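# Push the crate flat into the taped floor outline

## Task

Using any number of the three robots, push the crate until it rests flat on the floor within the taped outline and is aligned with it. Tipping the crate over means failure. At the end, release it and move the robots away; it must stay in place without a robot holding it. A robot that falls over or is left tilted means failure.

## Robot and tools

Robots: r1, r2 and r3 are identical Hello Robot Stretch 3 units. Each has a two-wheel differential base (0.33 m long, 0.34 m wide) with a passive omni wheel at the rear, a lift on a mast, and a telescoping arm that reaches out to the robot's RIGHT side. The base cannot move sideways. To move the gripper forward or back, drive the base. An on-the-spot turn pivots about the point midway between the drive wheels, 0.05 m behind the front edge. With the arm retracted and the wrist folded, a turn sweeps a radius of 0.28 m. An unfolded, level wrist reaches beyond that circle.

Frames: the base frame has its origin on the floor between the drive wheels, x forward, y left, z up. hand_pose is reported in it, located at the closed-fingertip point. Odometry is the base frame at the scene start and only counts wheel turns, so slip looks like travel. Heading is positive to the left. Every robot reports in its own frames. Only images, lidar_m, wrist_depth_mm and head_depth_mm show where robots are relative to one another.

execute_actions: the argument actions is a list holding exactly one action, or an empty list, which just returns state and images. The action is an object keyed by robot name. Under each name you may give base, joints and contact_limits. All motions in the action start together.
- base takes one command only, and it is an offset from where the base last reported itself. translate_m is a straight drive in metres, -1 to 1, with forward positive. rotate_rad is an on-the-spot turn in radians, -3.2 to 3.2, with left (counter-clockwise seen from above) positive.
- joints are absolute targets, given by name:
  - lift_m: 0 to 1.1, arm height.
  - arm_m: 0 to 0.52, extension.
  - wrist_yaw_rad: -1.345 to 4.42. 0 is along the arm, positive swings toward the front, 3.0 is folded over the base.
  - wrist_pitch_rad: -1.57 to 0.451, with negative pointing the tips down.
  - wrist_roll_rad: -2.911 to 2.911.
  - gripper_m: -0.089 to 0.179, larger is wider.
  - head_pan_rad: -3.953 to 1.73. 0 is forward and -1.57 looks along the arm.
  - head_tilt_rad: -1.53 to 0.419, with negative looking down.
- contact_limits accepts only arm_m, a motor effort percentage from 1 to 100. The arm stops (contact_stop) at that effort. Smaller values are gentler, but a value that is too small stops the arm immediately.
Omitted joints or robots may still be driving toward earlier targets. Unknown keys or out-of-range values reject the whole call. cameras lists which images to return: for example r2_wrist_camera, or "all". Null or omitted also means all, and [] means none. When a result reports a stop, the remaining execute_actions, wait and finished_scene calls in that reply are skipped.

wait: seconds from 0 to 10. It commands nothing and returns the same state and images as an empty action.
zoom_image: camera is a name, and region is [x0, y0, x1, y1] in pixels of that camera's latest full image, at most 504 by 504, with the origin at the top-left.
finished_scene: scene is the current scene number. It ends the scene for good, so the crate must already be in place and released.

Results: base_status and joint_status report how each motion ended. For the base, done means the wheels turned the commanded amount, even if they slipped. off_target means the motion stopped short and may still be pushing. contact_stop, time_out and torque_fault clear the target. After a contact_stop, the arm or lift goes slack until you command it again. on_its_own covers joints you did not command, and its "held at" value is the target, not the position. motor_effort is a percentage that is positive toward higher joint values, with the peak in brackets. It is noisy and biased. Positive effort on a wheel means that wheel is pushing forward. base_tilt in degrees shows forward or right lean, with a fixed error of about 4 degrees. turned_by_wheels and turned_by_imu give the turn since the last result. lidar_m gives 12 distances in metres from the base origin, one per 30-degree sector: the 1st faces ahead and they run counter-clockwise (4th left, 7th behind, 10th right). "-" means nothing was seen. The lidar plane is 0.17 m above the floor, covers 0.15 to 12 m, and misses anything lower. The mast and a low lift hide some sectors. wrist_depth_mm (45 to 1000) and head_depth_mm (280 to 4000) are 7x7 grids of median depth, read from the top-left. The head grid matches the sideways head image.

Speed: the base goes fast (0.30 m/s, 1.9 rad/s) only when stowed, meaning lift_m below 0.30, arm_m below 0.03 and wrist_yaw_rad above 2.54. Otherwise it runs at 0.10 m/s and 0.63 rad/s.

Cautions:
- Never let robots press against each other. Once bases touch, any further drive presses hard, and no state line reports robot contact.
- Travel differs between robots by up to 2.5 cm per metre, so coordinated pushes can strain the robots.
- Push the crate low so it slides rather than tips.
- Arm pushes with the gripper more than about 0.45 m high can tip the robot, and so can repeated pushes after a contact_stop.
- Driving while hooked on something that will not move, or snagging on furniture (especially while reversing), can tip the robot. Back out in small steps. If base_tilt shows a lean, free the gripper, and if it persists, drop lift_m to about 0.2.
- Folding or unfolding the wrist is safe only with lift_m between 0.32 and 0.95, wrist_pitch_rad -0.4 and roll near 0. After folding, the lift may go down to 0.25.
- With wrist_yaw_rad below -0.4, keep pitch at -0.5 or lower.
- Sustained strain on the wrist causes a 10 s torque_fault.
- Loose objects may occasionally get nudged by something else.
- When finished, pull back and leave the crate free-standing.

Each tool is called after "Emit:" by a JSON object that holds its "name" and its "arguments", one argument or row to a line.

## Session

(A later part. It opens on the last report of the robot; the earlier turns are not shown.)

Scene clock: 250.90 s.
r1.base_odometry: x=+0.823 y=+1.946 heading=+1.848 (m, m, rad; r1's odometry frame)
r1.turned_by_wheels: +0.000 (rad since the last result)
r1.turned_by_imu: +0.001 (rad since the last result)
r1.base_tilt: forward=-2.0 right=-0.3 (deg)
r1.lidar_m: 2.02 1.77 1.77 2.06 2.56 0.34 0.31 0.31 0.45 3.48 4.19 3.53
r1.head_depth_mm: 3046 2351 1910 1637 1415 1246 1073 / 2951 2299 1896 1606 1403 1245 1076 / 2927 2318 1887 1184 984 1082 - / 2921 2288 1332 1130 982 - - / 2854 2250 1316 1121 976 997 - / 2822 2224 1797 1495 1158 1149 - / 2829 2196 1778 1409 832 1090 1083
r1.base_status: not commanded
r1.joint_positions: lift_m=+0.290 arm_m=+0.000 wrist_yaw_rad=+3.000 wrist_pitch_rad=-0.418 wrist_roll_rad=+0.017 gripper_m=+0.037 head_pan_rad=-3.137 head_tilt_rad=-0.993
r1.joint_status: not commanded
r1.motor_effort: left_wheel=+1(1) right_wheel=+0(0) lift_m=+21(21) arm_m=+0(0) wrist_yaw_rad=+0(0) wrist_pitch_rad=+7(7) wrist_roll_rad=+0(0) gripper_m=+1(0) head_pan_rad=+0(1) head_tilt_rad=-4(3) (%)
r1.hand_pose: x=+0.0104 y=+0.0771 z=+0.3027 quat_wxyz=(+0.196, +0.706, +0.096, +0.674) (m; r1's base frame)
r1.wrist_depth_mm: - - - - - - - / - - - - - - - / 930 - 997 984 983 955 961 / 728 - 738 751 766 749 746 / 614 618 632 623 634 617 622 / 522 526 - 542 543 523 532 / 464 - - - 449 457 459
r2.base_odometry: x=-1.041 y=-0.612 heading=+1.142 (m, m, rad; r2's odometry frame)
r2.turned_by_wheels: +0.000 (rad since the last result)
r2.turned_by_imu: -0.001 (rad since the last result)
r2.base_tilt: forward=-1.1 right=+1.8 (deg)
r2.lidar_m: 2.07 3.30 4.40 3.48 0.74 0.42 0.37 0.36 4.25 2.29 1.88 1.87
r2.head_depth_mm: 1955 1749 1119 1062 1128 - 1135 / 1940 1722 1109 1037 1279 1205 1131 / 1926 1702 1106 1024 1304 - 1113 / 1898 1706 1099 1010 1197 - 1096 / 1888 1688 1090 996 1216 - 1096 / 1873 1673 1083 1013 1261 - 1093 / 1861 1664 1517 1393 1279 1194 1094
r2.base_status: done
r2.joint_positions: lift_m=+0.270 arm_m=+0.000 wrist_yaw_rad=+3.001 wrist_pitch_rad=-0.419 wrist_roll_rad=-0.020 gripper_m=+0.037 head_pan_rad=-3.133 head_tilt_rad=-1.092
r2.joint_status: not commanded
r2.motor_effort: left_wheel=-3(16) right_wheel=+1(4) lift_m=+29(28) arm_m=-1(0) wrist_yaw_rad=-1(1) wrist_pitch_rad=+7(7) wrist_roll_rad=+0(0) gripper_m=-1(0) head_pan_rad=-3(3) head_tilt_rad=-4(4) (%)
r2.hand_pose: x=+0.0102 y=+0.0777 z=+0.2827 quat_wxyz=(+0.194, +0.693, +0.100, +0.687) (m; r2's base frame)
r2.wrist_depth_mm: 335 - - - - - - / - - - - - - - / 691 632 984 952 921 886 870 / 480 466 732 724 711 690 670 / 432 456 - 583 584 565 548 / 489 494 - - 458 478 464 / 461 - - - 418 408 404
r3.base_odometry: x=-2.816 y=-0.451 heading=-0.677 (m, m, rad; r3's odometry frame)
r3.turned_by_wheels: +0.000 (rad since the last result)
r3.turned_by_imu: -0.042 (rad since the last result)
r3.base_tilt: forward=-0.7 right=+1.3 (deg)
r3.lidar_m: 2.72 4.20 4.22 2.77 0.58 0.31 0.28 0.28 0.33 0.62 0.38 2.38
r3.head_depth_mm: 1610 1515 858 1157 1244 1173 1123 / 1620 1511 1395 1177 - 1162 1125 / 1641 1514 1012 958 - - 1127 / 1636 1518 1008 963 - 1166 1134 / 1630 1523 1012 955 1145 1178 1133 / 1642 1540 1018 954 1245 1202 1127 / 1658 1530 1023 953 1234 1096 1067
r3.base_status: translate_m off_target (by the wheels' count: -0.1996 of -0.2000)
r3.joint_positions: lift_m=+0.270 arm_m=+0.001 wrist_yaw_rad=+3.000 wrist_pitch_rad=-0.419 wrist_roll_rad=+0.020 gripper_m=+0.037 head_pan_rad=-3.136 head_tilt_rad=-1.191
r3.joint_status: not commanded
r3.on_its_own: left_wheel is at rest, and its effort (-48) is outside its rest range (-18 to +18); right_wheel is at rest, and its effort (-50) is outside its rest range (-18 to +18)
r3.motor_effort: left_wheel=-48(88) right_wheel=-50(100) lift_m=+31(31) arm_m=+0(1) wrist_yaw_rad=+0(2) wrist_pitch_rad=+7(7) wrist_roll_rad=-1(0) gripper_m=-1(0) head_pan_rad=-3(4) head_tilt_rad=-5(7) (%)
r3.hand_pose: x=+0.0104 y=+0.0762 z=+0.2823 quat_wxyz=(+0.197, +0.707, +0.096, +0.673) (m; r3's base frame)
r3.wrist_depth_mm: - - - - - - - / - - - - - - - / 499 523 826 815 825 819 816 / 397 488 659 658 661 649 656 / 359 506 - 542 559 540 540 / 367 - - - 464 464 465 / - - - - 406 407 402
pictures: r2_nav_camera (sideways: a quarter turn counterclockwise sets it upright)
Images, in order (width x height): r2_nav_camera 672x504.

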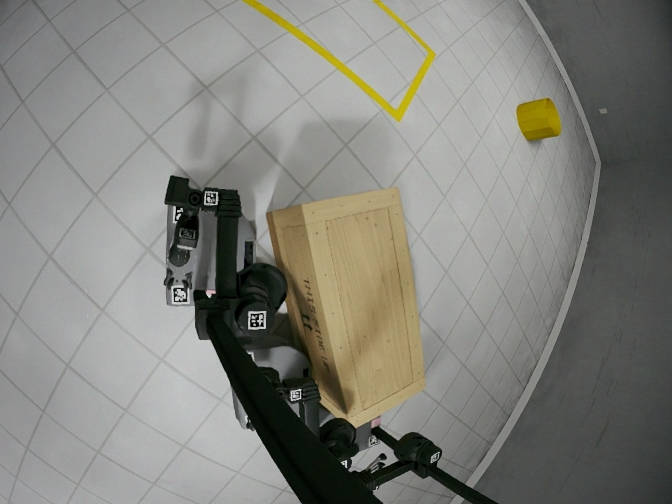

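Emit:
{"name": "execute_actions", "arguments": {
  "actions": [
    {"r1":{"base":{"translate_m":0.5}},"r2":{"base":{"rotate_rad":-1.5}},"r3":{"base":{"translate_m":0.03}}}
  ],
  "cameras": []
}}

Emit:
{"name": "execute_actions", "arguments": {
  "actions": [
    {"r1":{"base":{"rotate_rad":-1.75}},"r2":{"base":{"translate_m":0.55}},"r3":{"base":{"rotate_rad":0.3}}}
  ],
  "cameras": []
}}

Emit:
{"name": "execute_actions", "arguments": {
  "actions": [
    {"r1":{"base":{"translate_m":1.0}},"r2":{"base":{"rotate_rad":-1.55}},"r3":{"base":{"translate_m":-0.25}}}
  ],
  "cameras": ["r3_nav_camera"]
}}

Scene clock: 264.27 s.
r1.base_odometry: x=+0.686 y=+2.426 heading=+1.848 (m, m, rad; r1's odometry frame)
r1.turned_by_wheels: +0.000 (rad since the last result)
r1.turned_by_imu: +0.003 (rad since the last result)
r1.base_tilt: forward=-1.9 right=-0.4 (deg)
r1.lidar_m: 1.61 1.41 1.41 1.65 2.89 0.89 0.80 0.87 3.35 3.90 3.85 2.81
r1.head_depth_mm: 3088 2330 1907 1612 1410 1250 1075 / 2999 2272 1895 1613 1404 1237 1078 / 2932 2292 1369 1497 1401 1275 - / 2897 1608 1330 1380 1381 - - / 2862 1586 1353 1458 1373 1243 - / 2842 2236 1532 1430 1370 1217 - / 2785 2092 1067 1390 1361 1204 1082
r1.base_status: done
r1.joint_positions: lift_m=+0.290 arm_m=+0.000 wrist_yaw_rad=+3.000 wrist_pitch_rad=-0.418 wrist_roll_rad=+0.017 gripper_m=+0.037 head_pan_rad=-3.137 head_tilt_rad=-0.993
r1.joint_status: not commanded
r1.motor_effort: left_wheel=+1(8) right_wheel=+0(6) lift_m=+21(21) arm_m=+0(0) wrist_yaw_rad=-1(1) wrist_pitch_rad=+7(7) wrist_roll_rad=+0(0) gripper_m=+1(1) head_pan_rad=-1(1) head_tilt_rad=-3(3) (%)
r1.hand_pose: x=+0.0104 y=+0.0771 z=+0.3027 quat_wxyz=(+0.196, +0.706, +0.096, +0.674) (m; r1's base frame)
r1.wrist_depth_mm: - - - - - - - / - - - - - - - / 956 - 965 979 966 956 988 / 741 - 748 763 749 768 751 / 622 612 634 622 638 632 614 / 531 526 - 530 548 523 532 / 463 - - - 454 453 449
r2.base_odometry: x=-1.041 y=-0.612 heading=-0.358 (m, m, rad; r2's odometry frame)
r2.turned_by_wheels: -1.500 (rad since the last result)
r2.turned_by_imu: -1.517 (rad since the last result)
r2.base_tilt: forward=-1.2 right=+1.9 (deg)
r2.lidar_m: 2.17 1.87 1.87 2.16 3.71 4.40 0.51 0.50 0.41 0.36 0.37 3.79
r2.head_depth_mm: 1964 1743 1572 1439 1320 - 1131 / 1929 1730 1560 1425 1312 1241 1127 / 1927 1717 1553 1420 1326 - 1110 / 1904 1698 1540 1404 1326 - 1094 / 1878 1700 1529 1370 1293 - 1093 / 1874 1682 1461 956 1248 - 1091 / 717 897 929 879 1242 1189 1090
r2.base_status: done
r2.joint_positions: lift_m=+0.270 arm_m=+0.000 wrist_yaw_rad=+3.001 wrist_pitch_rad=-0.419 wrist_roll_rad=-0.020 gripper_m=+0.037 head_pan_rad=-3.134 head_tilt_rad=-1.092
r2.joint_status: not commanded
r2.motor_effort: left_wheel=+2(15) right_wheel=-1(6) lift_m=+28(28) arm_m=-1(1) wrist_yaw_rad=-1(1) wrist_pitch_rad=+6(7) wrist_roll_rad=+0(0) gripper_m=+0(1) head_pan_rad=-3(3) head_tilt_rad=-3(3) (%)
r2.hand_pose: x=+0.0102 y=+0.0776 z=+0.2827 quat_wxyz=(+0.194, +0.693, +0.100, +0.687) (m; r2's base frame)
r2.wrist_depth_mm: - - - - - - - / - - - - - - - / - - 966 937 920 884 865 / 790 767 748 727 705 686 669 / 625 616 - 585 585 565 551 / 520 515 - - 460 474 467 / 460 - - - 418 411 405
r3.base_odometry: x=-2.793 y=-0.470 heading=-0.677 (m, m, rad; r3's odometry frame)
r3.turned_by_wheels: +0.000 (rad since the last result)
r3.turned_by_imu: +0.000 (rad since the last result)
r3.base_tilt: forward=-0.7 right=+1.2 (deg)
r3.lidar_m: 2.70 4.19 4.20 2.80 2.41 0.34 0.30 0.31 0.37 0.53 0.51 2.36
r3.head_depth_mm: 1616 1518 1413 1321 1262 1169 1124 / 1627 1510 1415 1308 - 1171 1118 / 1623 1518 1008 963 - - 1126 / 1651 1513 1011 966 - 1162 1128 / 1642 1520 1012 955 1268 1169 1127 / 1648 1527 1018 966 1247 1206 1108 / 1650 1537 1018 955 1243 1048 998
r3.base_status: done
r3.joint_positions: lift_m=+0.270 arm_m=+0.001 wrist_yaw_rad=+3.000 wrist_pitch_rad=-0.419 wrist_roll_rad=+0.020 gripper_m=+0.037 head_pan_rad=-3.136 head_tilt_rad=-1.191
r3.joint_status: not commanded
r3.motor_effort: left_wheel=+1(37) right_wheel=+1(39) lift_m=+31(31) arm_m=+0(1) wrist_yaw_rad=-1(0) wrist_pitch_rad=+7(7) wrist_roll_rad=+0(0) gripper_m=-1(0) head_pan_rad=-3(3) head_tilt_rad=-7(6) (%)
r3.hand_pose: x=+0.0104 y=+0.0762 z=+0.2823 quat_wxyz=(+0.197, +0.707, +0.096, +0.673) (m; r3's base frame)
r3.wrist_depth_mm: - - - - - - - / 733 705 - - - - - / 755 734 829 830 823 830 814 / 657 653 652 661 653 654 652 / 546 542 - 544 561 540 539 / 461 - - - 464 468 462 / - - - - 404 403 404
pictures: none
No camera images: the call's "cameras" was empty. Leave "cameras" out to get every camera's image.

Scene clock: 267.83 s.
r1.base_odometry: x=+0.686 y=+2.426 heading=+0.098 (m, m, rad; r1's odometry frame)
r1.turned_by_wheels: -1.750 (rad since the last result)
r1.turned_by_imu: -1.752 (rad since the last result)
r1.base_tilt: forward=-1.9 right=-0.4 (deg)
r1.lidar_m: 3.57 3.92 3.87 1.81 1.44 1.41 1.51 2.23 2.93 0.81 0.81 3.35
r1.head_depth_mm: 1273 1454 1703 1620 1409 1244 1073 / 1355 1570 1807 1622 1399 1241 1073 / 1454 1686 1853 1603 1399 1273 - / 1567 1833 1863 1584 1382 - - / 1717 2033 1862 1586 1370 1243 - / 1855 2110 1839 1560 1369 1210 - / 2037 2207 1821 1562 1354 1207 1093
r1.base_status: done
r1.joint_positions: lift_m=+0.290 arm_m=+0.000 wrist_yaw_rad=+3.000 wrist_pitch_rad=-0.418 wrist_roll_rad=+0.017 gripper_m=+0.037 head_pan_rad=-3.137 head_tilt_rad=-0.993
r1.joint_status: not commanded
r1.motor_effort: left_wheel=+2(8) right_wheel=-3(7) lift_m=+21(21) arm_m=+0(1) wrist_yaw_rad=+0(0) wrist_pitch_rad=+7(7) wrist_roll_rad=+0(0) gripper_m=+0(0) head_pan_rad=-1(1) head_tilt_rad=-3(3) (%)
r1.hand_pose: x=+0.0104 y=+0.0771 z=+0.3027 quat_wxyz=(+0.196, +0.706, +0.096, +0.674) (m; r1's base frame)
r1.wrist_depth_mm: - - - - - - - / - - - - - - - / 961 - 952 - 975 962 984 / 739 - 764 773 765 749 773 / 618 618 656 630 641 605 630 / 520 513 - 549 535 524 528 / 467 - - - 449 450 456
r2.base_odometry: x=-0.526 y=-0.804 heading=-0.358 (m, m, rad; r2's odometry frame)
r2.turned_by_wheels: +0.000 (rad since the last result)
r2.turned_by_imu: -0.001 (rad since the last result)
r2.base_tilt: forward=-1.1 right=+1.8 (deg)
r2.lidar_m: 1.73 1.49 1.49 1.71 2.96 4.79 1.04 0.54 0.57 2.39 3.88 3.03
r2.head_depth_mm: 1940 1739 1577 1438 1316 - 1135 / 1931 1726 1565 1430 1315 1242 1125 / 1929 1725 1552 1420 1329 - 1108 / 1909 1711 1537 1409 1324 - 1099 / 1877 1436 1467 1405 1300 - 1095 / 1192 1422 1444 1390 1280 - 1092 / 1143 1491 1430 1341 1281 1190 1090
r2.base_status: done
r2.joint_positions: lift_m=+0.270 arm_m=+0.000 wrist_yaw_rad=+3.001 wrist_pitch_rad=-0.419 wrist_roll_rad=-0.020 gripper_m=+0.037 head_pan_rad=-3.134 head_tilt_rad=-1.092
r2.joint_status: not commanded
r2.motor_effort: left_wheel=+2(14) right_wheel=-1(4) lift_m=+28(28) arm_m=-1(1) wrist_yaw_rad=-1(0) wrist_pitch_rad=+7(7) wrist_roll_rad=+0(0) gripper_m=+0(1) head_pan_rad=-3(4) head_tilt_rad=-3(4) (%)
r2.hand_pose: x=+0.0102 y=+0.0776 z=+0.2827 quat_wxyz=(+0.194, +0.693, +0.100, +0.687) (m; r2's base frame)
r2.wrist_depth_mm: - - - - - - - / - - - - - - - / - - 993 959 915 903 859 / 785 772 737 726 709 692 673 / 630 610 - 586 586 565 548 / 519 512 - - 460 474 469 / 461 - - - 417 414 407
r3.base_odometry: x=-2.793 y=-0.470 heading=-0.377 (m, m, rad; r3's odometry frame)
r3.turned_by_wheels: +0.300 (rad since the last result)
r3.turned_by_imu: +0.294 (rad since the last result)
r3.base_tilt: forward=-0.7 right=+1.3 (deg)
r3.lidar_m: 3.39 4.18 3.37 1.01 2.42 0.31 0.30 0.33 0.48 1.02 2.36 2.46
r3.head_depth_mm: 1625 1511 1386 1304 1257 1174 1119 / 1623 1513 1006 952 - 1166 1130 / 1630 1510 1010 957 - - 1122 / 1634 1519 1009 968 - 1159 1127 / 1642 1519 1012 981 1291 1180 1132 / 1639 1528 1016 976 1260 1207 1139 / 1655 1536 1023 1017 1272 1201 1133
r3.base_status: done
r3.joint_positions: lift_m=+0.270 arm_m=+0.001 wrist_yaw_rad=+3.000 wrist_pitch_rad=-0.419 wrist_roll_rad=+0.020 gripper_m=+0.037 head_pan_rad=-3.136 head_tilt_rad=-1.191
r3.joint_status: not commanded
r3.motor_effort: left_wheel=-2(7) right_wheel=+4(12) lift_m=+31(31) arm_m=+0(0) wrist_yaw_rad=+0(1) wrist_pitch_rad=+7(7) wrist_roll_rad=+0(0) gripper_m=+0(1) head_pan_rad=-3(3) head_tilt_rad=-6(6) (%)
r3.hand_pose: x=+0.0104 y=+0.0762 z=+0.2823 quat_wxyz=(+0.197, +0.707, +0.096, +0.673) (m; r3's base frame)
r3.wrist_depth_mm: - - - - - - - / - - - - - - - / 824 823 821 820 819 829 818 / 656 647 648 657 650 658 656 / 531 540 - 543 558 540 545 / 354 - - - 462 463 465 / - - - - 404 406 405
pictures: none
No camera images: the call's "cameras" was empty. Leave "cameras" out to get every camera's image.

Scene clock: 272.90 s.
r1.base_odometry: x=+1.681 y=+2.525 heading=+0.099 (m, m, rad; r1's odometry frame)
r1.turned_by_wheels: +0.000 (rad since the last result)
r1.turned_by_imu: +0.003 (rad since the last result)
r1.base_tilt: forward=-2.0 right=-0.4 (deg)
r1.lidar_m: 2.71 3.34 3.28 2.89 2.24 2.20 2.40 1.10 0.93 1.86 2.58 2.54
r1.head_depth_mm: 2038 2242 1932 1617 1410 1245 1071 / 2175 2316 1904 1619 1402 1239 1074 / 2331 2293 1876 1611 1393 1274 - / 2509 2302 1860 1593 1393 - - / 2657 2236 1864 1583 1376 1244 - / 2711 2245 1836 1570 1366 1213 - / 2799 2222 1833 1561 1364 1207 1087
r1.base_status: done
r1.joint_positions: lift_m=+0.290 arm_m=+0.000 wrist_yaw_rad=+3.000 wrist_pitch_rad=-0.418 wrist_roll_rad=+0.017 gripper_m=+0.037 head_pan_rad=-3.137 head_tilt_rad=-0.993
r1.joint_status: not commanded
r1.motor_effort: left_wheel=+2(8) right_wheel=-2(5) lift_m=+22(22) arm_m=-1(1) wrist_yaw_rad=+0(1) wrist_pitch_rad=+7(7) wrist_roll_rad=+0(0) gripper_m=-1(0) head_pan_rad=-1(1) head_tilt_rad=-4(3) (%)
r1.hand_pose: x=+0.0104 y=+0.0771 z=+0.3027 quat_wxyz=(+0.196, +0.706, +0.096, +0.674) (m; r1's base frame)
r1.wrist_depth_mm: - - - - - - - / - - - - - - - / 959 - 925 978 975 940 998 / 750 - 755 770 780 759 753 / 606 615 634 623 642 618 620 / 522 519 - 532 545 515 513 / 459 - - - 450 459 450
r2.base_odometry: x=-0.526 y=-0.804 heading=-1.908 (m, m, rad; r2's odometry frame)
r2.turned_by_wheels: -1.550 (rad since the last result)
r2.turned_by_imu: -1.568 (rad since the last result)
r2.base_tilt: forward=-1.1 right=+1.8 (deg)
r2.lidar_m: 2.39 3.87 2.88 1.70 1.49 1.49 1.75 3.10 4.80 1.05 0.54 0.58
r2.head_depth_mm: 1686 1737 1580 1431 1321 - 1137 / 1842 1731 1559 1425 1311 1240 1129 / 1890 1709 1547 1416 1328 - 1116 / 1897 1701 1543 1407 1330 - 1095 / 1888 1700 1539 1403 1303 - 1089 / 1875 1680 1522 1396 1281 - 1087 / 1872 1658 1515 1381 1279 1189 1091
r2.base_status: done
r2.joint_positions: lift_m=+0.270 arm_m=+0.000 wrist_yaw_rad=+3.001 wrist_pitch_rad=-0.419 wrist_roll_rad=-0.020 gripper_m=+0.037 head_pan_rad=-3.134 head_tilt_rad=-1.092
r2.joint_status: not commanded
r2.motor_effort: left_wheel=+2(15) right_wheel=-1(6) lift_m=+28(29) arm_m=-1(1) wrist_yaw_rad=-1(1) wrist_pitch_rad=+7(7) wrist_roll_rad=+0(0) gripper_m=-1(0) head_pan_rad=-3(3) head_tilt_rad=-3(4) (%)
r2.hand_pose: x=+0.0102 y=+0.0776 z=+0.2827 quat_wxyz=(+0.194, +0.693, +0.100, +0.687) (m; r2's base frame)
r2.wrist_depth_mm: - - - - - - - / - - - - - - - / - - 986 958 910 891 869 / 799 768 752 727 716 691 671 / 622 610 - 591 587 560 549 / 518 513 - - 456 474 467 / 459 - - - 416 409 407
r3.base_odometry: x=-3.025 y=-0.378 heading=-0.378 (m, m, rad; r3's odometry frame)
r3.turned_by_wheels: -0.001 (rad since the last result)
r3.turned_by_imu: +0.011 (rad since the last result)
r3.base_tilt: forward=-0.7 right=+1.3 (deg)
r3.lidar_m: 3.49 0.94 3.28 2.44 2.40 0.28 0.28 0.29 0.42 1.05 2.40 2.50
r3.head_depth_mm: 1606 1504 1388 1297 1258 1180 1120 / 1618 1524 1005 942 - 1165 1127 / 1632 1510 1010 956 - - 1131 / 1646 1513 1015 956 - 1169 1131 / 1627 1521 1012 969 1268 1169 1131 / 1659 1523 1018 972 1264 1212 1135 / 1640 1532 1018 978 1271 1198 1136
r3.base_status: translate_m off_target (by the wheels' count: -0.2496 of -0.2500)
r3.joint_positions: lift_m=+0.270 arm_m=+0.001 wrist_yaw_rad=+3.000 wrist_pitch_rad=-0.419 wrist_roll_rad=+0.020 gripper_m=+0.037 head_pan_rad=-3.136 head_tilt_rad=-1.191
r3.joint_status: not commanded
r3.on_its_own: left_wheel is at rest, and its effort (-56) is outside its rest range (-18 to +18); right_wheel is at rest, and its effort (-55) is outside its rest range (-18 to +18)
r3.motor_effort: left_wheel=-56(80) right_wheel=-55(94) lift_m=+31(31) arm_m=-1(0) wrist_yaw_rad=+0(2) wrist_pitch_rad=+7(7) wrist_roll_rad=+0(0) gripper_m=+0(1) head_pan_rad=-3(3) head_tilt_rad=-6(5) (%)
r3.hand_pose: x=+0.0103 y=+0.0762 z=+0.2824 quat_wxyz=(+0.197, +0.707, +0.096, +0.673) (m; r3's base frame)
r3.wrist_depth_mm: - - - - - - - / - - - - - - 673 / 823 827 814 827 832 750 631 / 654 661 657 653 660 655 654 / 336 544 - 546 561 542 541 / 327 - - - 462 468 464 / - - - - 404 406 406
pictures: r3_nav_camera (sideways: a quarter turn counterclockwise sets it upright)
Images, in order (width x height): r3_nav_camera 672x504.

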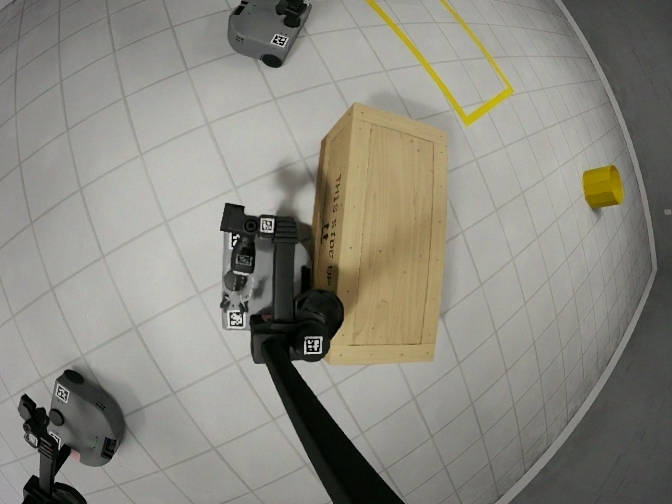

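Emit:
{"name": "execute_actions", "arguments": {
  "actions": [
    {"r2":{"base":{"translate_m":1.0}},"r3":{"base":{"translate_m":0.02}}}
  ],
  "cameras": []
}}

Emit:
{"name": "execute_actions", "arguments": {
  "actions": [
    {"r3":{"base":{"rotate_rad":0.7}},"r2":{"base":{"translate_m":0.25}}}
  ],
  "cameras": []
}}

Emit:
{"name": "execute_actions", "arguments": {
  "actions": [
    {"r3":{"base":{"translate_m":0.3}},"r2":{"base":{"rotate_rad":0.6}}}
  ],
  "cameras": []
}}

Emit:
{"name": "execute_actions", "arguments": {
  "actions": [
    {"r3":{"base":{"rotate_rad":-0.55}}}
  ],
  "cameras": ["r3_nav_camera","r2_nav_camera"]
}}

Scene clock: 283.80 s.
r1.base_odometry: x=+1.681 y=+2.525 heading=+0.099 (m, m, rad; r1's odometry frame)
r1.turned_by_wheels: +0.000 (rad since the last result)
r1.turned_by_imu: +0.002 (rad since the last result)
r1.base_tilt: forward=-1.9 right=-0.4 (deg)
r1.lidar_m: 2.71 3.33 3.27 2.89 2.24 2.20 2.39 1.10 0.92 3.30 2.58 2.54
r1.head_depth_mm: 2044 2252 1933 1627 1404 1242 1071 / 2196 2308 1896 1609 1399 1238 1079 / 2364 2292 1874 1595 1401 1271 - / 2544 2272 1870 1592 1391 - - / 2660 2247 1853 1589 1382 1233 - / 2762 2220 1837 1571 1372 1202 - / 2823 2219 1828 1561 1366 1211 1084
r1.base_status: not commanded
r1.joint_positions: lift_m=+0.290 arm_m=+0.000 wrist_yaw_rad=+3.000 wrist_pitch_rad=-0.418 wrist_roll_rad=+0.017 gripper_m=+0.037 head_pan_rad=-3.137 head_tilt_rad=-0.993
r1.joint_status: not commanded
r1.motor_effort: left_wheel=+2(1) right_wheel=-2(2) lift_m=+21(21) arm_m=-1(1) wrist_yaw_rad=+1(0) wrist_pitch_rad=+7(7) wrist_roll_rad=+0(0) gripper_m=+0(1) head_pan_rad=-1(1) head_tilt_rad=-3(3) (%)
r1.hand_pose: x=+0.0104 y=+0.0771 z=+0.3027 quat_wxyz=(+0.196, +0.706, +0.096, +0.674) (m; r1's base frame)
r1.wrist_depth_mm: - - - - - - - / - - - - - - - / 975 - 956 974 995 978 964 / 765 - 750 758 763 762 737 / 608 625 638 606 638 615 610 / 520 519 - 530 547 519 527 / 467 - - - 454 456 457
r2.base_odometry: x=-0.856 y=-1.748 heading=-1.908 (m, m, rad; r2's odometry frame)
r2.turned_by_wheels: +0.000 (rad since the last result)
r2.turned_by_imu: -0.002 (rad since the last result)
r2.base_tilt: forward=-1.0 right=+1.9 (deg)
r2.lidar_m: 1.41 1.43 3.15 2.48 2.18 2.18 2.56 0.53 0.47 0.83 2.56 2.57
r2.head_depth_mm: 1961 1734 1574 1429 1320 - 1132 / 1939 1731 1568 1423 1315 1244 1132 / 1922 1718 1550 1427 1329 - 1111 / 1896 1696 1548 1412 1321 - 1095 / 1901 1695 1533 1399 1307 - 1093 / 1863 1685 1523 1387 1286 - 1089 / 1860 1665 1514 1360 1271 1190 1089
r2.base_status: done
r2.joint_positions: lift_m=+0.270 arm_m=+0.000 wrist_yaw_rad=+3.001 wrist_pitch_rad=-0.419 wrist_roll_rad=-0.020 gripper_m=+0.037 head_pan_rad=-3.134 head_tilt_rad=-1.092
r2.joint_status: not commanded
r2.motor_effort: left_wheel=+2(15) right_wheel=-1(2) lift_m=+28(28) arm_m=-1(1) wrist_yaw_rad=-1(1) wrist_pitch_rad=+7(6) wrist_roll_rad=+0(0) gripper_m=+0(1) head_pan_rad=-3(3) head_tilt_rad=-3(3) (%)
r2.hand_pose: x=+0.0102 y=+0.0776 z=+0.2827 quat_wxyz=(+0.194, +0.693, +0.100, +0.687) (m; r2's base frame)
r2.wrist_depth_mm: - - - - - - - / - - - - - - - / - - 979 957 912 883 864 / 775 769 729 731 711 686 669 / 632 616 - 583 589 564 555 / 523 518 - - 458 478 467 / 453 - - - 416 411 407
r3.base_odometry: x=-3.006 y=-0.385 heading=-0.378 (m, m, rad; r3's odometry frame)
r3.turned_by_wheels: +0.000 (rad since the last result)
r3.turned_by_imu: +0.000 (rad since the last result)
r3.base_tilt: forward=-0.7 right=+1.2 (deg)
r3.lidar_m: 3.45 0.92 1.04 2.45 2.41 0.30 0.30 0.31 0.45 2.46 2.39 2.50
r3.head_depth_mm: 1617 1510 1382 1309 1258 1172 1127 / 1622 1509 1002 955 - 1161 1122 / 1627 1525 1009 956 - - 1127 / 1630 1531 1010 964 - 1166 1134 / 1630 1532 1014 969 1287 1175 1130 / 1642 1523 1016 976 1270 1207 1134 / 1648 1534 1020 982 1271 1203 1138
r3.base_status: done
r3.joint_positions: lift_m=+0.270 arm_m=+0.001 wrist_yaw_rad=+3.000 wrist_pitch_rad=-0.419 wrist_roll_rad=+0.020 gripper_m=+0.037 head_pan_rad=-3.136 head_tilt_rad=-1.191
r3.joint_status: not commanded
r3.motor_effort: left_wheel=+0(43) right_wheel=+1(44) lift_m=+31(30) arm_m=+0(0) wrist_yaw_rad=-1(1) wrist_pitch_rad=+7(7) wrist_roll_rad=+0(0) gripper_m=+0(0) head_pan_rad=-2(3) head_tilt_rad=-6(6) (%)
r3.hand_pose: x=+0.0103 y=+0.0762 z=+0.2824 quat_wxyz=(+0.197, +0.707, +0.096, +0.673) (m; r3's base frame)
r3.wrist_depth_mm: - - - - - - - / - - - - - 808 676 / 818 832 834 816 819 751 644 / 657 651 656 652 654 655 656 / 523 542 - 542 565 546 545 / 350 - - - 465 464 460 / - - - - 400 404 405
pictures: none
No camera images: the call's "cameras" was empty. Leave "cameras" out to get every camera's image.

Scene clock: 286.47 s.
r1.base_odometry: x=+1.681 y=+2.525 heading=+0.099 (m, m, rad; r1's odometry frame)
r1.turned_by_wheels: +0.000 (rad since the last result)
r1.turned_by_imu: +0.001 (rad since the last result)
r1.base_tilt: forward=-2.0 right=-0.4 (deg)
r1.lidar_m: 2.72 3.33 3.27 2.89 2.25 2.20 2.38 1.10 0.92 3.27 2.58 2.54
r1.head_depth_mm: 2050 2259 1915 1609 1413 1253 1073 / 2178 2306 1900 1620 1398 1236 1083 / 2353 2305 1894 1603 1392 1265 - / 2524 2289 1873 1589 1383 - - / 2643 2239 1879 1583 1389 1241 - / 2734 2245 1843 1569 1380 1212 - / 2772 2212 1830 1575 1356 1204 1090
r1.base_status: not commanded
r1.joint_positions: lift_m=+0.290 arm_m=+0.000 wrist_yaw_rad=+3.000 wrist_pitch_rad=-0.418 wrist_roll_rad=+0.017 gripper_m=+0.037 head_pan_rad=-3.137 head_tilt_rad=-0.993
r1.joint_status: not commanded
r1.motor_effort: left_wheel=+2(2) right_wheel=-2(2) lift_m=+21(21) arm_m=-1(1) wrist_yaw_rad=+0(1) wrist_pitch_rad=+7(7) wrist_roll_rad=+0(0) gripper_m=+0(0) head_pan_rad=+0(0) head_tilt_rad=-2(3) (%)
r1.hand_pose: x=+0.0104 y=+0.0771 z=+0.3027 quat_wxyz=(+0.196, +0.706, +0.096, +0.674) (m; r1's base frame)
r1.wrist_depth_mm: - - - - - - - / - - - - - - - / 968 - 973 992 980 973 980 / 755 - 763 744 757 755 782 / 618 617 637 605 626 618 620 / 521 518 - 538 545 521 531 / 465 - - - 454 456 461
r2.base_odometry: x=-0.939 y=-1.984 heading=-1.908 (m, m, rad; r2's odometry frame)
r2.turned_by_wheels: +0.000 (rad since the last result)
r2.turned_by_imu: +0.000 (rad since the last result)
r2.base_tilt: forward=-1.1 right=+1.9 (deg)
r2.lidar_m: 1.17 1.17 2.98 2.68 2.35 2.34 2.75 0.66 0.74 2.73 2.39 2.40
r2.head_depth_mm: 1961 1734 1581 1438 1323 - 1138 / 1936 1732 1563 1427 1313 1241 1131 / 1923 1714 1543 1417 1325 - 1112 / 1901 1704 1532 1412 1327 - 1099 / 1894 1692 1534 1402 1300 - 1096 / 1870 1692 1519 1395 1287 - 1088 / 1855 1677 1478 1347 1278 1189 1091
r2.base_status: done
r2.joint_positions: lift_m=+0.270 arm_m=+0.000 wrist_yaw_rad=+3.001 wrist_pitch_rad=-0.419 wrist_roll_rad=-0.020 gripper_m=+0.037 head_pan_rad=-3.134 head_tilt_rad=-1.092
r2.joint_status: not commanded
r2.motor_effort: left_wheel=+2(15) right_wheel=-2(5) lift_m=+29(28) arm_m=-1(1) wrist_yaw_rad=-1(1) wrist_pitch_rad=+7(6) wrist_roll_rad=+0(0) gripper_m=+0(0) head_pan_rad=-3(3) head_tilt_rad=-4(3) (%)
r2.hand_pose: x=+0.0102 y=+0.0776 z=+0.2827 quat_wxyz=(+0.194, +0.693, +0.100, +0.687) (m; r2's base frame)
r2.wrist_depth_mm: - - - - - - - / - - - - - - - / - - 977 937 915 874 859 / 797 767 734 718 711 691 672 / 620 615 - 580 592 563 548 / 525 511 - - 455 478 468 / 456 - - - 417 410 402
r3.base_odometry: x=-3.006 y=-0.385 heading=+0.322 (m, m, rad; r3's odometry frame)
r3.turned_by_wheels: +0.700 (rad since the last result)
r3.turned_by_imu: +0.687 (rad since the last result)
r3.base_tilt: forward=-0.7 right=+1.3 (deg)
r3.lidar_m: 0.92 2.84 2.38 0.35 0.30 0.30 0.34 0.58 2.40 2.39 2.66 4.21
r3.head_depth_mm: 1563 1504 999 939 898 1172 1122 / 1483 1068 1005 946 - 1165 1118 / 1554 1077 1010 971 - - 1121 / 1639 1085 1012 1303 - 1161 1134 / 1645 1528 1102 1334 1287 1175 1131 / 1636 1532 1436 1340 1273 1207 1132 / 1645 1527 1427 1345 1263 1196 1130
r3.base_status: done
r3.joint_positions: lift_m=+0.270 arm_m=+0.001 wrist_yaw_rad=+3.000 wrist_pitch_rad=-0.419 wrist_roll_rad=+0.020 gripper_m=+0.037 head_pan_rad=-3.136 head_tilt_rad=-1.191
r3.joint_status: not commanded
r3.motor_effort: left_wheel=-1(7) right_wheel=+4(12) lift_m=+30(31) arm_m=+0(0) wrist_yaw_rad=-1(0) wrist_pitch_rad=+7(7) wrist_roll_rad=+0(0) gripper_m=+0(0) head_pan_rad=-3(3) head_tilt_rad=-5(5) (%)
r3.hand_pose: x=+0.0103 y=+0.0762 z=+0.2824 quat_wxyz=(+0.197, +0.707, +0.096, +0.673) (m; r3's base frame)
r3.wrist_depth_mm: 243 - - - - - - / 255 281 - - - - - / 269 303 755 829 828 829 814 / 282 331 493 650 656 651 652 / 295 358 - 542 566 543 540 / 305 - - - 461 461 464 / - - - - 406 401 406
pictures: none
No camera images: the call's "cameras" was empty. Leave "cameras" out to get every camera's image.

Scene clock: 289.30 s.
r1.base_odometry: x=+1.681 y=+2.525 heading=+0.099 (m, m, rad; r1's odometry frame)
r1.turned_by_wheels: +0.000 (rad since the last result)
r1.turned_by_imu: +0.001 (rad since the last result)
r1.base_tilt: forward=-2.0 right=-0.3 (deg)
r1.lidar_m: 2.72 3.33 3.26 2.88 2.25 2.20 2.38 1.09 0.62 3.29 2.58 2.54
r1.head_depth_mm: 2019 2234 1920 1634 1409 1246 1068 / 2158 2318 1904 1612 1405 1245 1079 / 2327 2278 1912 1610 1396 1276 - / 2535 2269 1865 1590 1388 - - / 2620 2249 1850 1578 1374 1242 - / 2733 2215 1861 1580 1370 1210 - / 2763 2222 1819 1567 1362 1207 1084
r1.base_status: not commanded
r1.joint_positions: lift_m=+0.290 arm_m=+0.000 wrist_yaw_rad=+3.000 wrist_pitch_rad=-0.418 wrist_roll_rad=+0.017 gripper_m=+0.037 head_pan_rad=-3.137 head_tilt_rad=-0.993
r1.joint_status: not commanded
r1.motor_effort: left_wheel=+2(2) right_wheel=-2(2) lift_m=+21(21) arm_m=-1(1) wrist_yaw_rad=-1(0) wrist_pitch_rad=+7(7) wrist_roll_rad=+0(0) gripper_m=+0(1) head_pan_rad=-1(1) head_tilt_rad=-4(2) (%)
r1.hand_pose: x=+0.0104 y=+0.0771 z=+0.3027 quat_wxyz=(+0.196, +0.706, +0.096, +0.674) (m; r1's base frame)
r1.wrist_depth_mm: - - - - - - - / - - - - - - - / 958 - 969 964 968 940 - / 749 - 743 744 743 787 747 / 620 616 637 622 630 620 623 / 520 526 - 540 540 527 516 / 457 - - - 451 456 456
r2.base_odometry: x=-0.939 y=-1.984 heading=-1.308 (m, m, rad; r2's odometry frame)
r2.turned_by_wheels: +0.600 (rad since the last result)
r2.turned_by_imu: +0.607 (rad since the last result)
r2.base_tilt: forward=-1.2 right=+1.8 (deg)
r2.lidar_m: 1.20 3.00 2.58 2.35 2.36 2.90 0.66 0.78 2.64 2.40 2.41 1.17
r2.head_depth_mm: 1949 1744 1574 1440 1321 - 1136 / 1949 1728 1559 1427 1311 1242 1133 / 1919 1671 1530 1419 1325 - 1115 / 1908 1209 1140 1399 1332 - 1097 / 1777 1205 1153 1380 1300 - 1091 / 1677 1193 1265 1385 1283 - 1092 / 1320 1187 1385 1391 1275 1190 1089
r2.base_status: done
r2.joint_positions: lift_m=+0.270 arm_m=+0.000 wrist_yaw_rad=+3.001 wrist_pitch_rad=-0.419 wrist_roll_rad=-0.020 gripper_m=+0.037 head_pan_rad=-3.134 head_tilt_rad=-1.092
r2.joint_status: not commanded
r2.motor_effort: left_wheel=-3(11) right_wheel=+1(7) lift_m=+28(28) arm_m=-1(1) wrist_yaw_rad=-2(1) wrist_pitch_rad=+6(7) wrist_roll_rad=+0(0) gripper_m=+0(0) head_pan_rad=-3(3) head_tilt_rad=-3(3) (%)
r2.hand_pose: x=+0.0102 y=+0.0776 z=+0.2827 quat_wxyz=(+0.194, +0.693, +0.100, +0.687) (m; r2's base frame)
r2.wrist_depth_mm: - - - - - - - / - - - - - - - / - - 985 948 915 895 870 / 789 771 735 728 706 691 667 / 624 614 - 581 593 566 546 / 522 516 - - 459 477 467 / 453 - - - 418 411 406
r3.base_odometry: x=-2.721 y=-0.290 heading=+0.322 (m, m, rad; r3's odometry frame)
r3.turned_by_wheels: +0.000 (rad since the last result)
r3.turned_by_imu: +0.001 (rad since the last result)
r3.base_tilt: forward=-0.7 right=+1.2 (deg)
r3.lidar_m: 0.62 2.80 2.33 2.32 2.60 0.51 0.59 2.94 2.45 2.44 2.73 3.94
r3.head_depth_mm: 1619 1072 1009 1154 1256 1169 1123 / 1153 1073 1039 1302 - 1169 1124 / 1151 1078 1238 1335 - - 1126 / 1166 1112 1395 1338 - 1164 1132 / 1646 1384 1423 1336 1277 1165 1130 / 1643 1536 1423 1339 1270 1210 1137 / 1654 1532 1429 1351 1269 1199 1138
r3.base_status: done
r3.joint_positions: lift_m=+0.270 arm_m=+0.001 wrist_yaw_rad=+3.000 wrist_pitch_rad=-0.419 wrist_roll_rad=+0.020 gripper_m=+0.037 head_pan_rad=-3.136 head_tilt_rad=-1.191
r3.joint_status: not commanded
r3.motor_effort: left_wheel=-2(6) right_wheel=+5(13) lift_m=+31(31) arm_m=-1(0) wrist_yaw_rad=-1(0) wrist_pitch_rad=+7(7) wrist_roll_rad=+0(0) gripper_m=+0(1) head_pan_rad=-3(3) head_tilt_rad=-6(5) (%)
r3.hand_pose: x=+0.0103 y=+0.0762 z=+0.2824 quat_wxyz=(+0.197, +0.707, +0.096, +0.673) (m; r3's base frame)
r3.wrist_depth_mm: - - - - - - - / - - - - - - - / 826 818 831 836 829 830 821 / 628 648 659 653 656 659 655 / 489 539 - 543 564 544 543 / 466 - - - 463 460 464 / - - - - 406 404 403
pictures: none
No camera images: the call's "cameras" was empty. Leave "cameras" out to get every camera's image.

Scene clock: 290.80 s.
r1.base_odometry: x=+1.681 y=+2.525 heading=+0.099 (m, m, rad; r1's odometry frame)
r1.turned_by_wheels: +0.000 (rad since the last result)
r1.turned_by_imu: +0.000 (rad since the last result)
r1.base_tilt: forward=-2.1 right=-0.4 (deg)
r1.lidar_m: 2.72 3.34 3.27 2.90 2.24 2.20 2.39 1.10 0.62 3.30 2.57 2.54
r1.head_depth_mm: 2046 2214 1917 1623 1408 1245 1066 / 2168 2335 1910 1608 1405 1241 1076 / 2329 2295 1882 1601 1384 1273 - / 2524 2264 1862 1601 1381 - - / 2641 2247 1876 1583 1370 1240 - / 2734 2242 1840 1578 1386 1207 - / 2829 2205 1825 1563 1364 1210 1081
r1.base_status: not commanded
r1.joint_positions: lift_m=+0.290 arm_m=+0.000 wrist_yaw_rad=+3.000 wrist_pitch_rad=-0.418 wrist_roll_rad=+0.017 gripper_m=+0.037 head_pan_rad=-3.137 head_tilt_rad=-0.993
r1.joint_status: not commanded
r1.motor_effort: left_wheel=+2(2) right_wheel=-2(2) lift_m=+21(22) arm_m=-2(1) wrist_yaw_rad=+0(1) wrist_pitch_rad=+7(7) wrist_roll_rad=+0(0) gripper_m=+0(1) head_pan_rad=-1(1) head_tilt_rad=-3(4) (%)
r1.hand_pose: x=+0.0104 y=+0.0771 z=+0.3027 quat_wxyz=(+0.196, +0.706, +0.096, +0.674) (m; r1's base frame)
r1.wrist_depth_mm: - - - - - - - / - - - - - - - / 968 - 963 938 952 963 976 / 731 - 737 744 751 740 738 / 618 621 637 620 638 625 624 / 517 519 - 533 542 518 513 / 471 - - - 447 461 457
r2.base_odometry: x=-0.939 y=-1.984 heading=-1.308 (m, m, rad; r2's odometry frame)
r2.turned_by_wheels: +0.000 (rad since the last result)
r2.turned_by_imu: +0.000 (rad since the last result)
r2.base_tilt: forward=-1.3 right=+1.9 (deg)
r2.lidar_m: 1.20 2.99 2.59 2.35 2.36 2.90 0.66 0.78 2.64 2.39 2.41 1.17
r2.head_depth_mm: 1961 1749 1574 1436 1321 - 1134 / 1934 1736 1566 1423 1316 1243 1126 / 1917 1666 1533 1417 1331 - 1115 / 1917 1212 1147 1396 1329 - 1098 / 1832 1202 1155 1388 1301 - 1094 / 1679 1193 1267 1393 1284 - 1089 / 1321 1189 1395 1385 1276 1191 1095
r2.base_status: not commanded
r2.joint_positions: lift_m=+0.270 arm_m=+0.000 wrist_yaw_rad=+3.001 wrist_pitch_rad=-0.419 wrist_roll_rad=-0.020 gripper_m=+0.037 head_pan_rad=-3.134 head_tilt_rad=-1.092
r2.joint_status: not commanded
r2.motor_effort: left_wheel=-3(3) right_wheel=+2(2) lift_m=+28(28) arm_m=-1(1) wrist_yaw_rad=-1(1) wrist_pitch_rad=+7(7) wrist_roll_rad=+0(0) gripper_m=+0(0) head_pan_rad=-3(3) head_tilt_rad=-3(4) (%)
r2.hand_pose: x=+0.0102 y=+0.0776 z=+0.2827 quat_wxyz=(+0.194, +0.693, +0.100, +0.687) (m; r2's base frame)
r2.wrist_depth_mm: - - - - - - - / - - - - - - - / - - 982 968 938 889 867 / 782 773 734 720 707 688 676 / 626 616 - 583 594 559 555 / 521 515 - - 461 478 467 / 455 - - - 420 409 401
r3.base_odometry: x=-2.721 y=-0.290 heading=-0.228 (m, m, rad; r3's odometry frame)
r3.turned_by_wheels: -0.550 (rad since the last result)
r3.turned_by_imu: -0.541 (rad since the last result)
r3.base_tilt: forward=-0.7 right=+1.2 (deg)
r3.lidar_m: 3.94 0.62 2.84 2.33 2.32 2.56 0.51 0.58 0.96 2.45 2.44 2.71
r3.head_depth_mm: 1617 1490 1407 1325 1258 1175 1123 / 1634 1109 1398 1324 - 1168 1121 / 1642 1072 1020 1323 - - 1121 / 1643 1083 1034 1323 - 1165 1134 / 1652 1086 1100 1330 1283 1170 1129 / 1633 1084 1158 1339 1271 1205 1135 / 1169 1092 1244 1341 1276 1200 1136
r3.base_status: done
r3.joint_positions: lift_m=+0.270 arm_m=+0.001 wrist_yaw_rad=+3.000 wrist_pitch_rad=-0.419 wrist_roll_rad=+0.020 gripper_m=+0.037 head_pan_rad=-3.136 head_tilt_rad=-1.191
r3.joint_status: not commanded
r3.motor_effort: left_wheel=+2(9) right_wheel=-1(9) lift_m=+31(30) arm_m=+0(0) wrist_yaw_rad=+0(1) wrist_pitch_rad=+7(7) wrist_roll_rad=+0(0) gripper_m=-1(1) head_pan_rad=-3(3) head_tilt_rad=-6(6) (%)
r3.hand_pose: x=+0.0103 y=+0.0762 z=+0.2824 quat_wxyz=(+0.197, +0.707, +0.096, +0.673) (m; r3's base frame)
r3.wrist_depth_mm: - - - - - - - / - - - - - - - / 823 825 826 826 826 601 505 / 649 655 656 655 650 510 414 / 545 543 - 547 562 505 432 / 462 - - - 459 466 450 / - - - - 406 406 407
pictures: r2_nav_camera (sideways: a quarter turn counterclockwise sets it upright), r3_nav_camera (sideways: a quarter turn counterclockwise sets it upright)
Images, in order (width x height): r2_nav_camera 672x504, r3_nav_camera 672x504.

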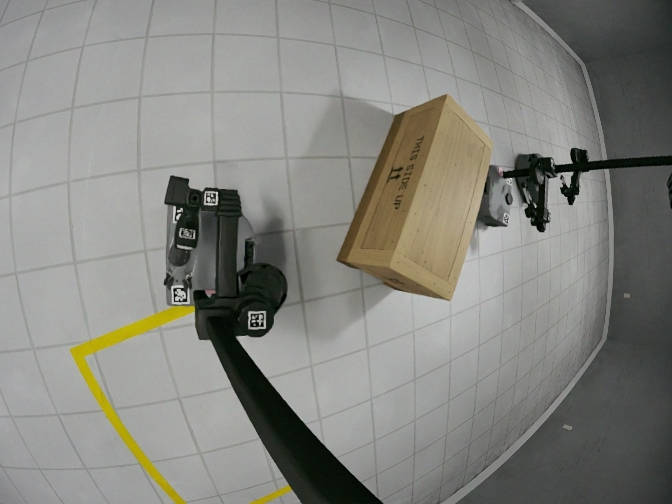

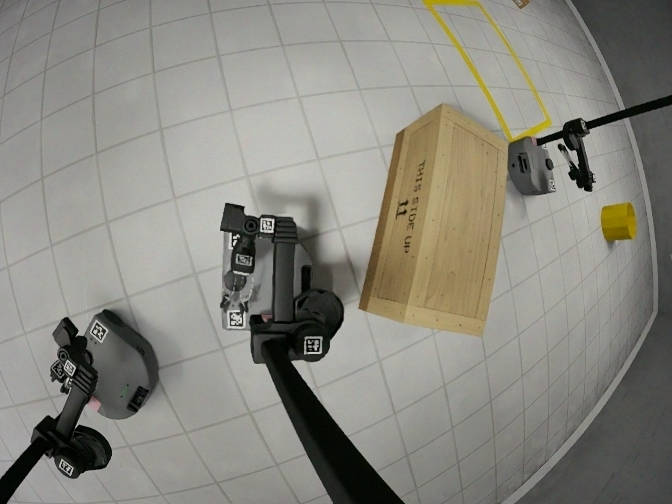

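Emit:
{"name": "execute_actions", "arguments": {
  "actions": [
    {"r3":{"base":{"translate_m":-0.22}},"r2":{"base":{"rotate_rad":0.13}},"r1":{"base":{"translate_m":0.4}}}
  ],
  "cameras": []
}}

Emit:
{"name": "execute_actions", "arguments": {
  "actions": [
    {"r3":{"base":{"translate_m":-0.3}},"r2":{"base":{"translate_m":-0.3}}}
  ],
  "cameras": ["r3_nav_camera","r2_nav_camera"]
}}

Scene clock: 296.17 s.
r1.base_odometry: x=+2.079 y=+2.564 heading=+0.099 (m, m, rad; r1's odometry frame)
r1.turned_by_wheels: +0.000 (rad since the last result)
r1.turned_by_imu: +0.002 (rad since the last result)
r1.base_tilt: forward=-1.9 right=-0.5 (deg)
r1.lidar_m: 2.37 3.10 3.04 3.27 2.57 2.54 2.74 1.09 1.51 2.87 2.24 2.21
r1.head_depth_mm: 2350 2332 1932 1628 1400 1240 1070 / 2516 2328 1903 1612 1402 1236 1075 / 2659 2283 1883 1604 1389 1269 - / 2752 2270 1877 1578 1395 - - / 2883 2257 1852 1580 1381 1244 - / 2850 2237 1844 1577 1369 1215 - / 2773 2222 1837 1559 1361 1210 1078
r1.base_status: done
r1.joint_positions: lift_m=+0.290 arm_m=+0.000 wrist_yaw_rad=+3.000 wrist_pitch_rad=-0.418 wrist_roll_rad=+0.017 gripper_m=+0.037 head_pan_rad=-3.137 head_tilt_rad=-0.993
r1.joint_status: not commanded
r1.motor_effort: left_wheel=+1(8) right_wheel=-2(7) lift_m=+21(22) arm_m=-1(0) wrist_yaw_rad=+0(1) wrist_pitch_rad=+7(7) wrist_roll_rad=+0(0) gripper_m=+0(0) head_pan_rad=-1(1) head_tilt_rad=-3(2) (%)
r1.hand_pose: x=+0.0104 y=+0.0771 z=+0.3027 quat_wxyz=(+0.196, +0.706, +0.096, +0.674) (m; r1's base frame)
r1.wrist_depth_mm: - - - - - - - / - - - - - - - / 964 - 947 978 997 955 981 / 728 - 761 758 754 751 766 / 613 619 648 607 635 609 603 / 522 535 - 543 545 513 525 / 465 - - - 457 458 458
r2.base_odometry: x=-0.939 y=-1.984 heading=-1.178 (m, m, rad; r2's odometry frame)
r2.turned_by_wheels: +0.130 (rad since the last result)
r2.turned_by_imu: +0.130 (rad since the last result)
r2.base_tilt: forward=-1.2 right=+1.8 (deg)
r2.lidar_m: 2.98 3.06 2.45 2.34 2.41 0.92 0.66 0.88 2.51 2.39 2.46 1.17
r2.head_depth_mm: 1945 1745 1573 1441 1322 - 1135 / 1934 1707 1530 1426 1313 1239 1126 / 1911 1215 1174 1414 1328 - 1113 / 1909 1210 1144 1392 1332 - 1097 / 1655 1202 1271 1404 1300 - 1095 / 1329 1209 1440 1389 1281 - 1090 / 1321 1238 1493 1388 1272 1190 1089
r2.base_status: done
r2.joint_positions: lift_m=+0.270 arm_m=+0.000 wrist_yaw_rad=+3.001 wrist_pitch_rad=-0.419 wrist_roll_rad=-0.020 gripper_m=+0.037 head_pan_rad=-3.134 head_tilt_rad=-1.092
r2.joint_status: not commanded
r2.motor_effort: left_wheel=-3(14) right_wheel=+2(6) lift_m=+28(28) arm_m=-1(1) wrist_yaw_rad=-1(1) wrist_pitch_rad=+7(7) wrist_roll_rad=+0(0) gripper_m=+0(1) head_pan_rad=-3(3) head_tilt_rad=-3(3) (%)
r2.hand_pose: x=+0.0102 y=+0.0776 z=+0.2827 quat_wxyz=(+0.194, +0.693, +0.100, +0.687) (m; r2's base frame)
r2.wrist_depth_mm: - - - - - - - / - - - - - - - / - - 962 950 911 892 863 / 789 760 743 722 705 693 670 / 626 609 - 585 587 568 550 / 522 513 - - 459 477 470 / 462 - - - 418 408 406
r3.base_odometry: x=-2.936 y=-0.241 heading=-0.228 (m, m, rad; r3's odometry frame)
r3.turned_by_wheels: +0.000 (rad since the last result)
r3.turned_by_imu: -0.001 (rad since the last result)
r3.base_tilt: forward=-0.7 right=+1.3 (deg)
r3.lidar_m: 1.10 4.12 2.73 2.26 2.25 0.30 0.30 0.34 0.56 2.53 2.51 2.79
r3.head_depth_mm: 1615 1503 1402 1316 1264 1178 1124 / 1622 1515 1031 1311 - 1169 1122 / 1623 1519 1008 954 - - 1132 / 1644 1517 1011 962 - 1158 1129 / 1643 1511 1013 980 1277 1170 1131 / 1655 1085 1017 1085 1272 1209 1132 / 1512 1092 1016 1208 1268 1200 1129
r3.base_status: done
r3.joint_positions: lift_m=+0.270 arm_m=+0.001 wrist_yaw_rad=+3.000 wrist_pitch_rad=-0.419 wrist_roll_rad=+0.020 gripper_m=+0.037 head_pan_rad=-3.136 head_tilt_rad=-1.191
r3.joint_status: not commanded
r3.motor_effort: left_wheel=+2(7) right_wheel=-2(11) lift_m=+31(30) arm_m=-1(0) wrist_yaw_rad=-1(1) wrist_pitch_rad=+7(7) wrist_roll_rad=+0(0) gripper_m=+0(0) head_pan_rad=-3(3) head_tilt_rad=-6(6) (%)
r3.hand_pose: x=+0.0103 y=+0.0762 z=+0.2824 quat_wxyz=(+0.197, +0.707, +0.096, +0.673) (m; r3's base frame)
r3.wrist_depth_mm: - - - - - - - / - - - - - - - / 824 820 833 820 823 831 821 / 658 651 655 645 655 657 653 / 541 543 - 546 563 544 546 / 464 - - - 460 463 465 / - - - - 407 402 406
pictures: none
No camera images: the call's "cameras" was empty. Leave "cameras" out to get every camera's image.

Scene clock: 298.90 s.
r1.base_odometry: x=+2.079 y=+2.564 heading=+0.099 (m, m, rad; r1's odometry frame)
r1.turned_by_wheels: +0.000 (rad since the last result)
r1.turned_by_imu: +0.001 (rad since the last result)
r1.base_tilt: forward=-2.0 right=-0.4 (deg)
r1.lidar_m: 2.37 3.08 3.04 3.27 2.57 2.53 2.74 1.36 1.65 2.86 2.24 2.21
r1.head_depth_mm: 2340 2336 1913 1636 1417 1248 1070 / 2504 2342 1891 1623 1406 1238 1067 / 2652 2300 1889 1602 1399 1269 - / 2764 2276 1880 1584 1392 - - / 2854 2265 1853 1579 1382 1240 - / 2799 2232 1857 1569 1366 1207 - / 2832 2209 1833 1562 1362 1206 1081
r1.base_status: not commanded
r1.joint_positions: lift_m=+0.290 arm_m=+0.000 wrist_yaw_rad=+3.000 wrist_pitch_rad=-0.418 wrist_roll_rad=+0.017 gripper_m=+0.037 head_pan_rad=-3.137 head_tilt_rad=-0.993
r1.joint_status: not commanded
r1.motor_effort: left_wheel=+3(2) right_wheel=-2(2) lift_m=+21(21) arm_m=+0(1) wrist_yaw_rad=+1(0) wrist_pitch_rad=+7(7) wrist_roll_rad=+0(0) gripper_m=+0(0) head_pan_rad=-1(1) head_tilt_rad=-3(3) (%)
r1.hand_pose: x=+0.0104 y=+0.0771 z=+0.3027 quat_wxyz=(+0.196, +0.706, +0.096, +0.674) (m; r1's base frame)
r1.wrist_depth_mm: - - - - - - - / - - - - - - - / 953 - 956 996 957 964 978 / 763 - 751 759 746 751 766 / 624 625 640 609 639 616 627 / 515 523 - 535 534 529 532 / 467 - - - 449 455 461
r2.base_odometry: x=-1.054 y=-1.707 heading=-1.178 (m, m, rad; r2's odometry frame)
r2.turned_by_wheels: +0.000 (rad since the last result)
r2.turned_by_imu: -0.001 (rad since the last result)
r2.base_tilt: forward=-1.0 right=+2.0 (deg)
r2.lidar_m: 3.26 3.37 2.45 2.34 2.41 0.39 0.38 0.41 0.61 2.40 2.48 1.45
r2.head_depth_mm: 1947 1737 1570 1428 1322 - 1134 / 1934 1733 1545 1400 1313 1240 1130 / 1914 1713 1104 1004 1137 - 1109 / 1903 1694 1092 1003 1152 - 1095 / 1888 1673 1086 1010 1268 - 1093 / 1875 1402 1081 1004 1264 - 1091 / 1851 1424 1073 1010 1267 1192 1091
r2.base_status: done
r2.joint_positions: lift_m=+0.270 arm_m=+0.000 wrist_yaw_rad=+3.001 wrist_pitch_rad=-0.419 wrist_roll_rad=-0.020 gripper_m=+0.037 head_pan_rad=-3.134 head_tilt_rad=-1.092
r2.joint_status: not commanded
r2.motor_effort: left_wheel=-3(15) right_wheel=+1(4) lift_m=+28(28) arm_m=-1(1) wrist_yaw_rad=-1(1) wrist_pitch_rad=+6(7) wrist_roll_rad=+0(0) gripper_m=-1(0) head_pan_rad=-3(3) head_tilt_rad=-3(3) (%)
r2.hand_pose: x=+0.0102 y=+0.0776 z=+0.2827 quat_wxyz=(+0.194, +0.693, +0.100, +0.687) (m; r2's base frame)
r2.wrist_depth_mm: - - - - - - - / - - - - - - - / - - 979 944 908 885 865 / 789 765 740 726 704 674 664 / 628 611 - 589 586 563 556 / 520 516 - - 462 478 468 / 456 - - - 420 408 403
r3.base_odometry: x=-3.228 y=-0.173 heading=-0.228 (m, m, rad; r3's odometry frame)
r3.turned_by_wheels: -0.001 (rad since the last result)
r3.turned_by_imu: -0.121 (rad since the last result)
r3.base_tilt: forward=-0.7 right=+1.3 (deg)
r3.lidar_m: 1.37 1.41 2.87 2.17 2.14 0.33 0.27 0.27 0.30 0.49 2.63 2.77
r3.head_depth_mm: 1616 1514 1408 1322 1259 1171 1123 / 1634 1518 1408 1334 - 1165 1125 / 1616 1516 1404 963 - - 1125 / 1636 1526 1009 957 - 1162 1132 / 1632 1524 1015 954 1100 1168 1132 / 1652 1529 1019 950 1124 1205 1130 / 1647 1532 1019 963 1050 1196 1139
r3.base_status: translate_m off_target (by the wheels' count: -0.2996 of -0.3000)
r3.joint_positions: lift_m=+0.270 arm_m=+0.001 wrist_yaw_rad=+3.000 wrist_pitch_rad=-0.419 wrist_roll_rad=+0.020 gripper_m=+0.037 head_pan_rad=-3.136 head_tilt_rad=-1.191
r3.joint_status: not commanded
r3.on_its_own: left_wheel is at rest, and its effort (-54) is outside its rest range (-18 to +18); right_wheel is at rest, and its effort (-48) is outside its rest range (-18 to +18)
r3.motor_effort: left_wheel=-54(79) right_wheel=-48(86) lift_m=+31(30) arm_m=+0(1) wrist_yaw_rad=+0(0) wrist_pitch_rad=+7(7) wrist_roll_rad=+0(0) gripper_m=+0(1) head_pan_rad=-2(3) head_tilt_rad=-5(7) (%)
r3.hand_pose: x=+0.0104 y=+0.0762 z=+0.2824 quat_wxyz=(+0.197, +0.707, +0.096, +0.673) (m; r3's base frame)
r3.wrist_depth_mm: - - - - - - - / - - - - - - - / 819 820 832 829 826 823 824 / 656 653 654 661 654 652 659 / 545 541 - 549 562 542 543 / 462 - - - 460 466 464 / - - - - 402 404 406
pictures: r2_nav_camera (sideways: a quarter turn counterclockwise sets it upright), r3_nav_camera (sideways: a quarter turn counterclockwise sets it upright)
Images, in order (width x height): r2_nav_camera 672x504, r3_nav_camera 672x504.

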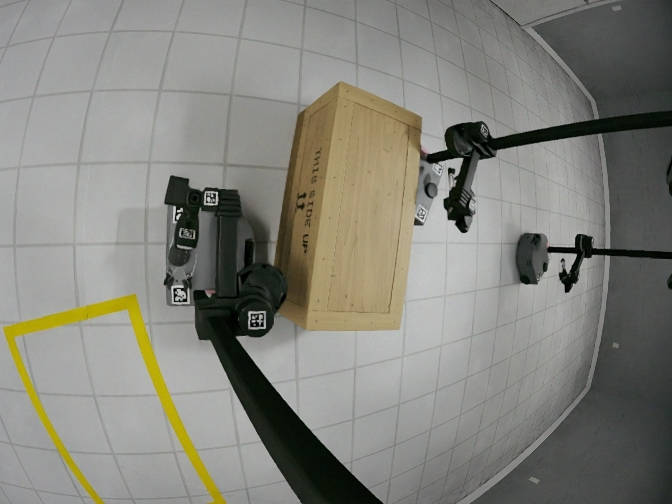

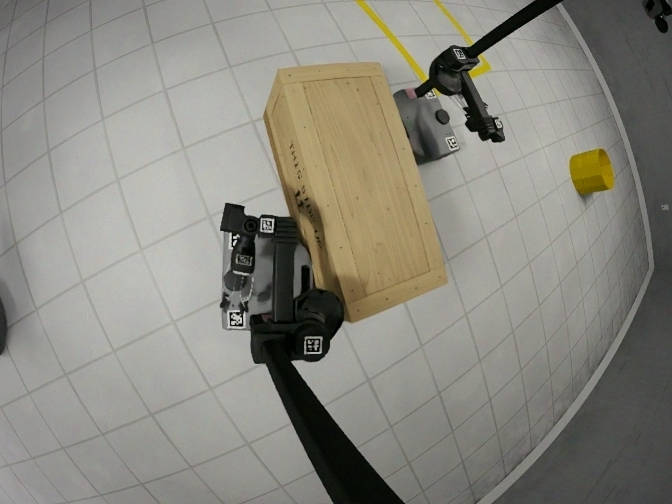

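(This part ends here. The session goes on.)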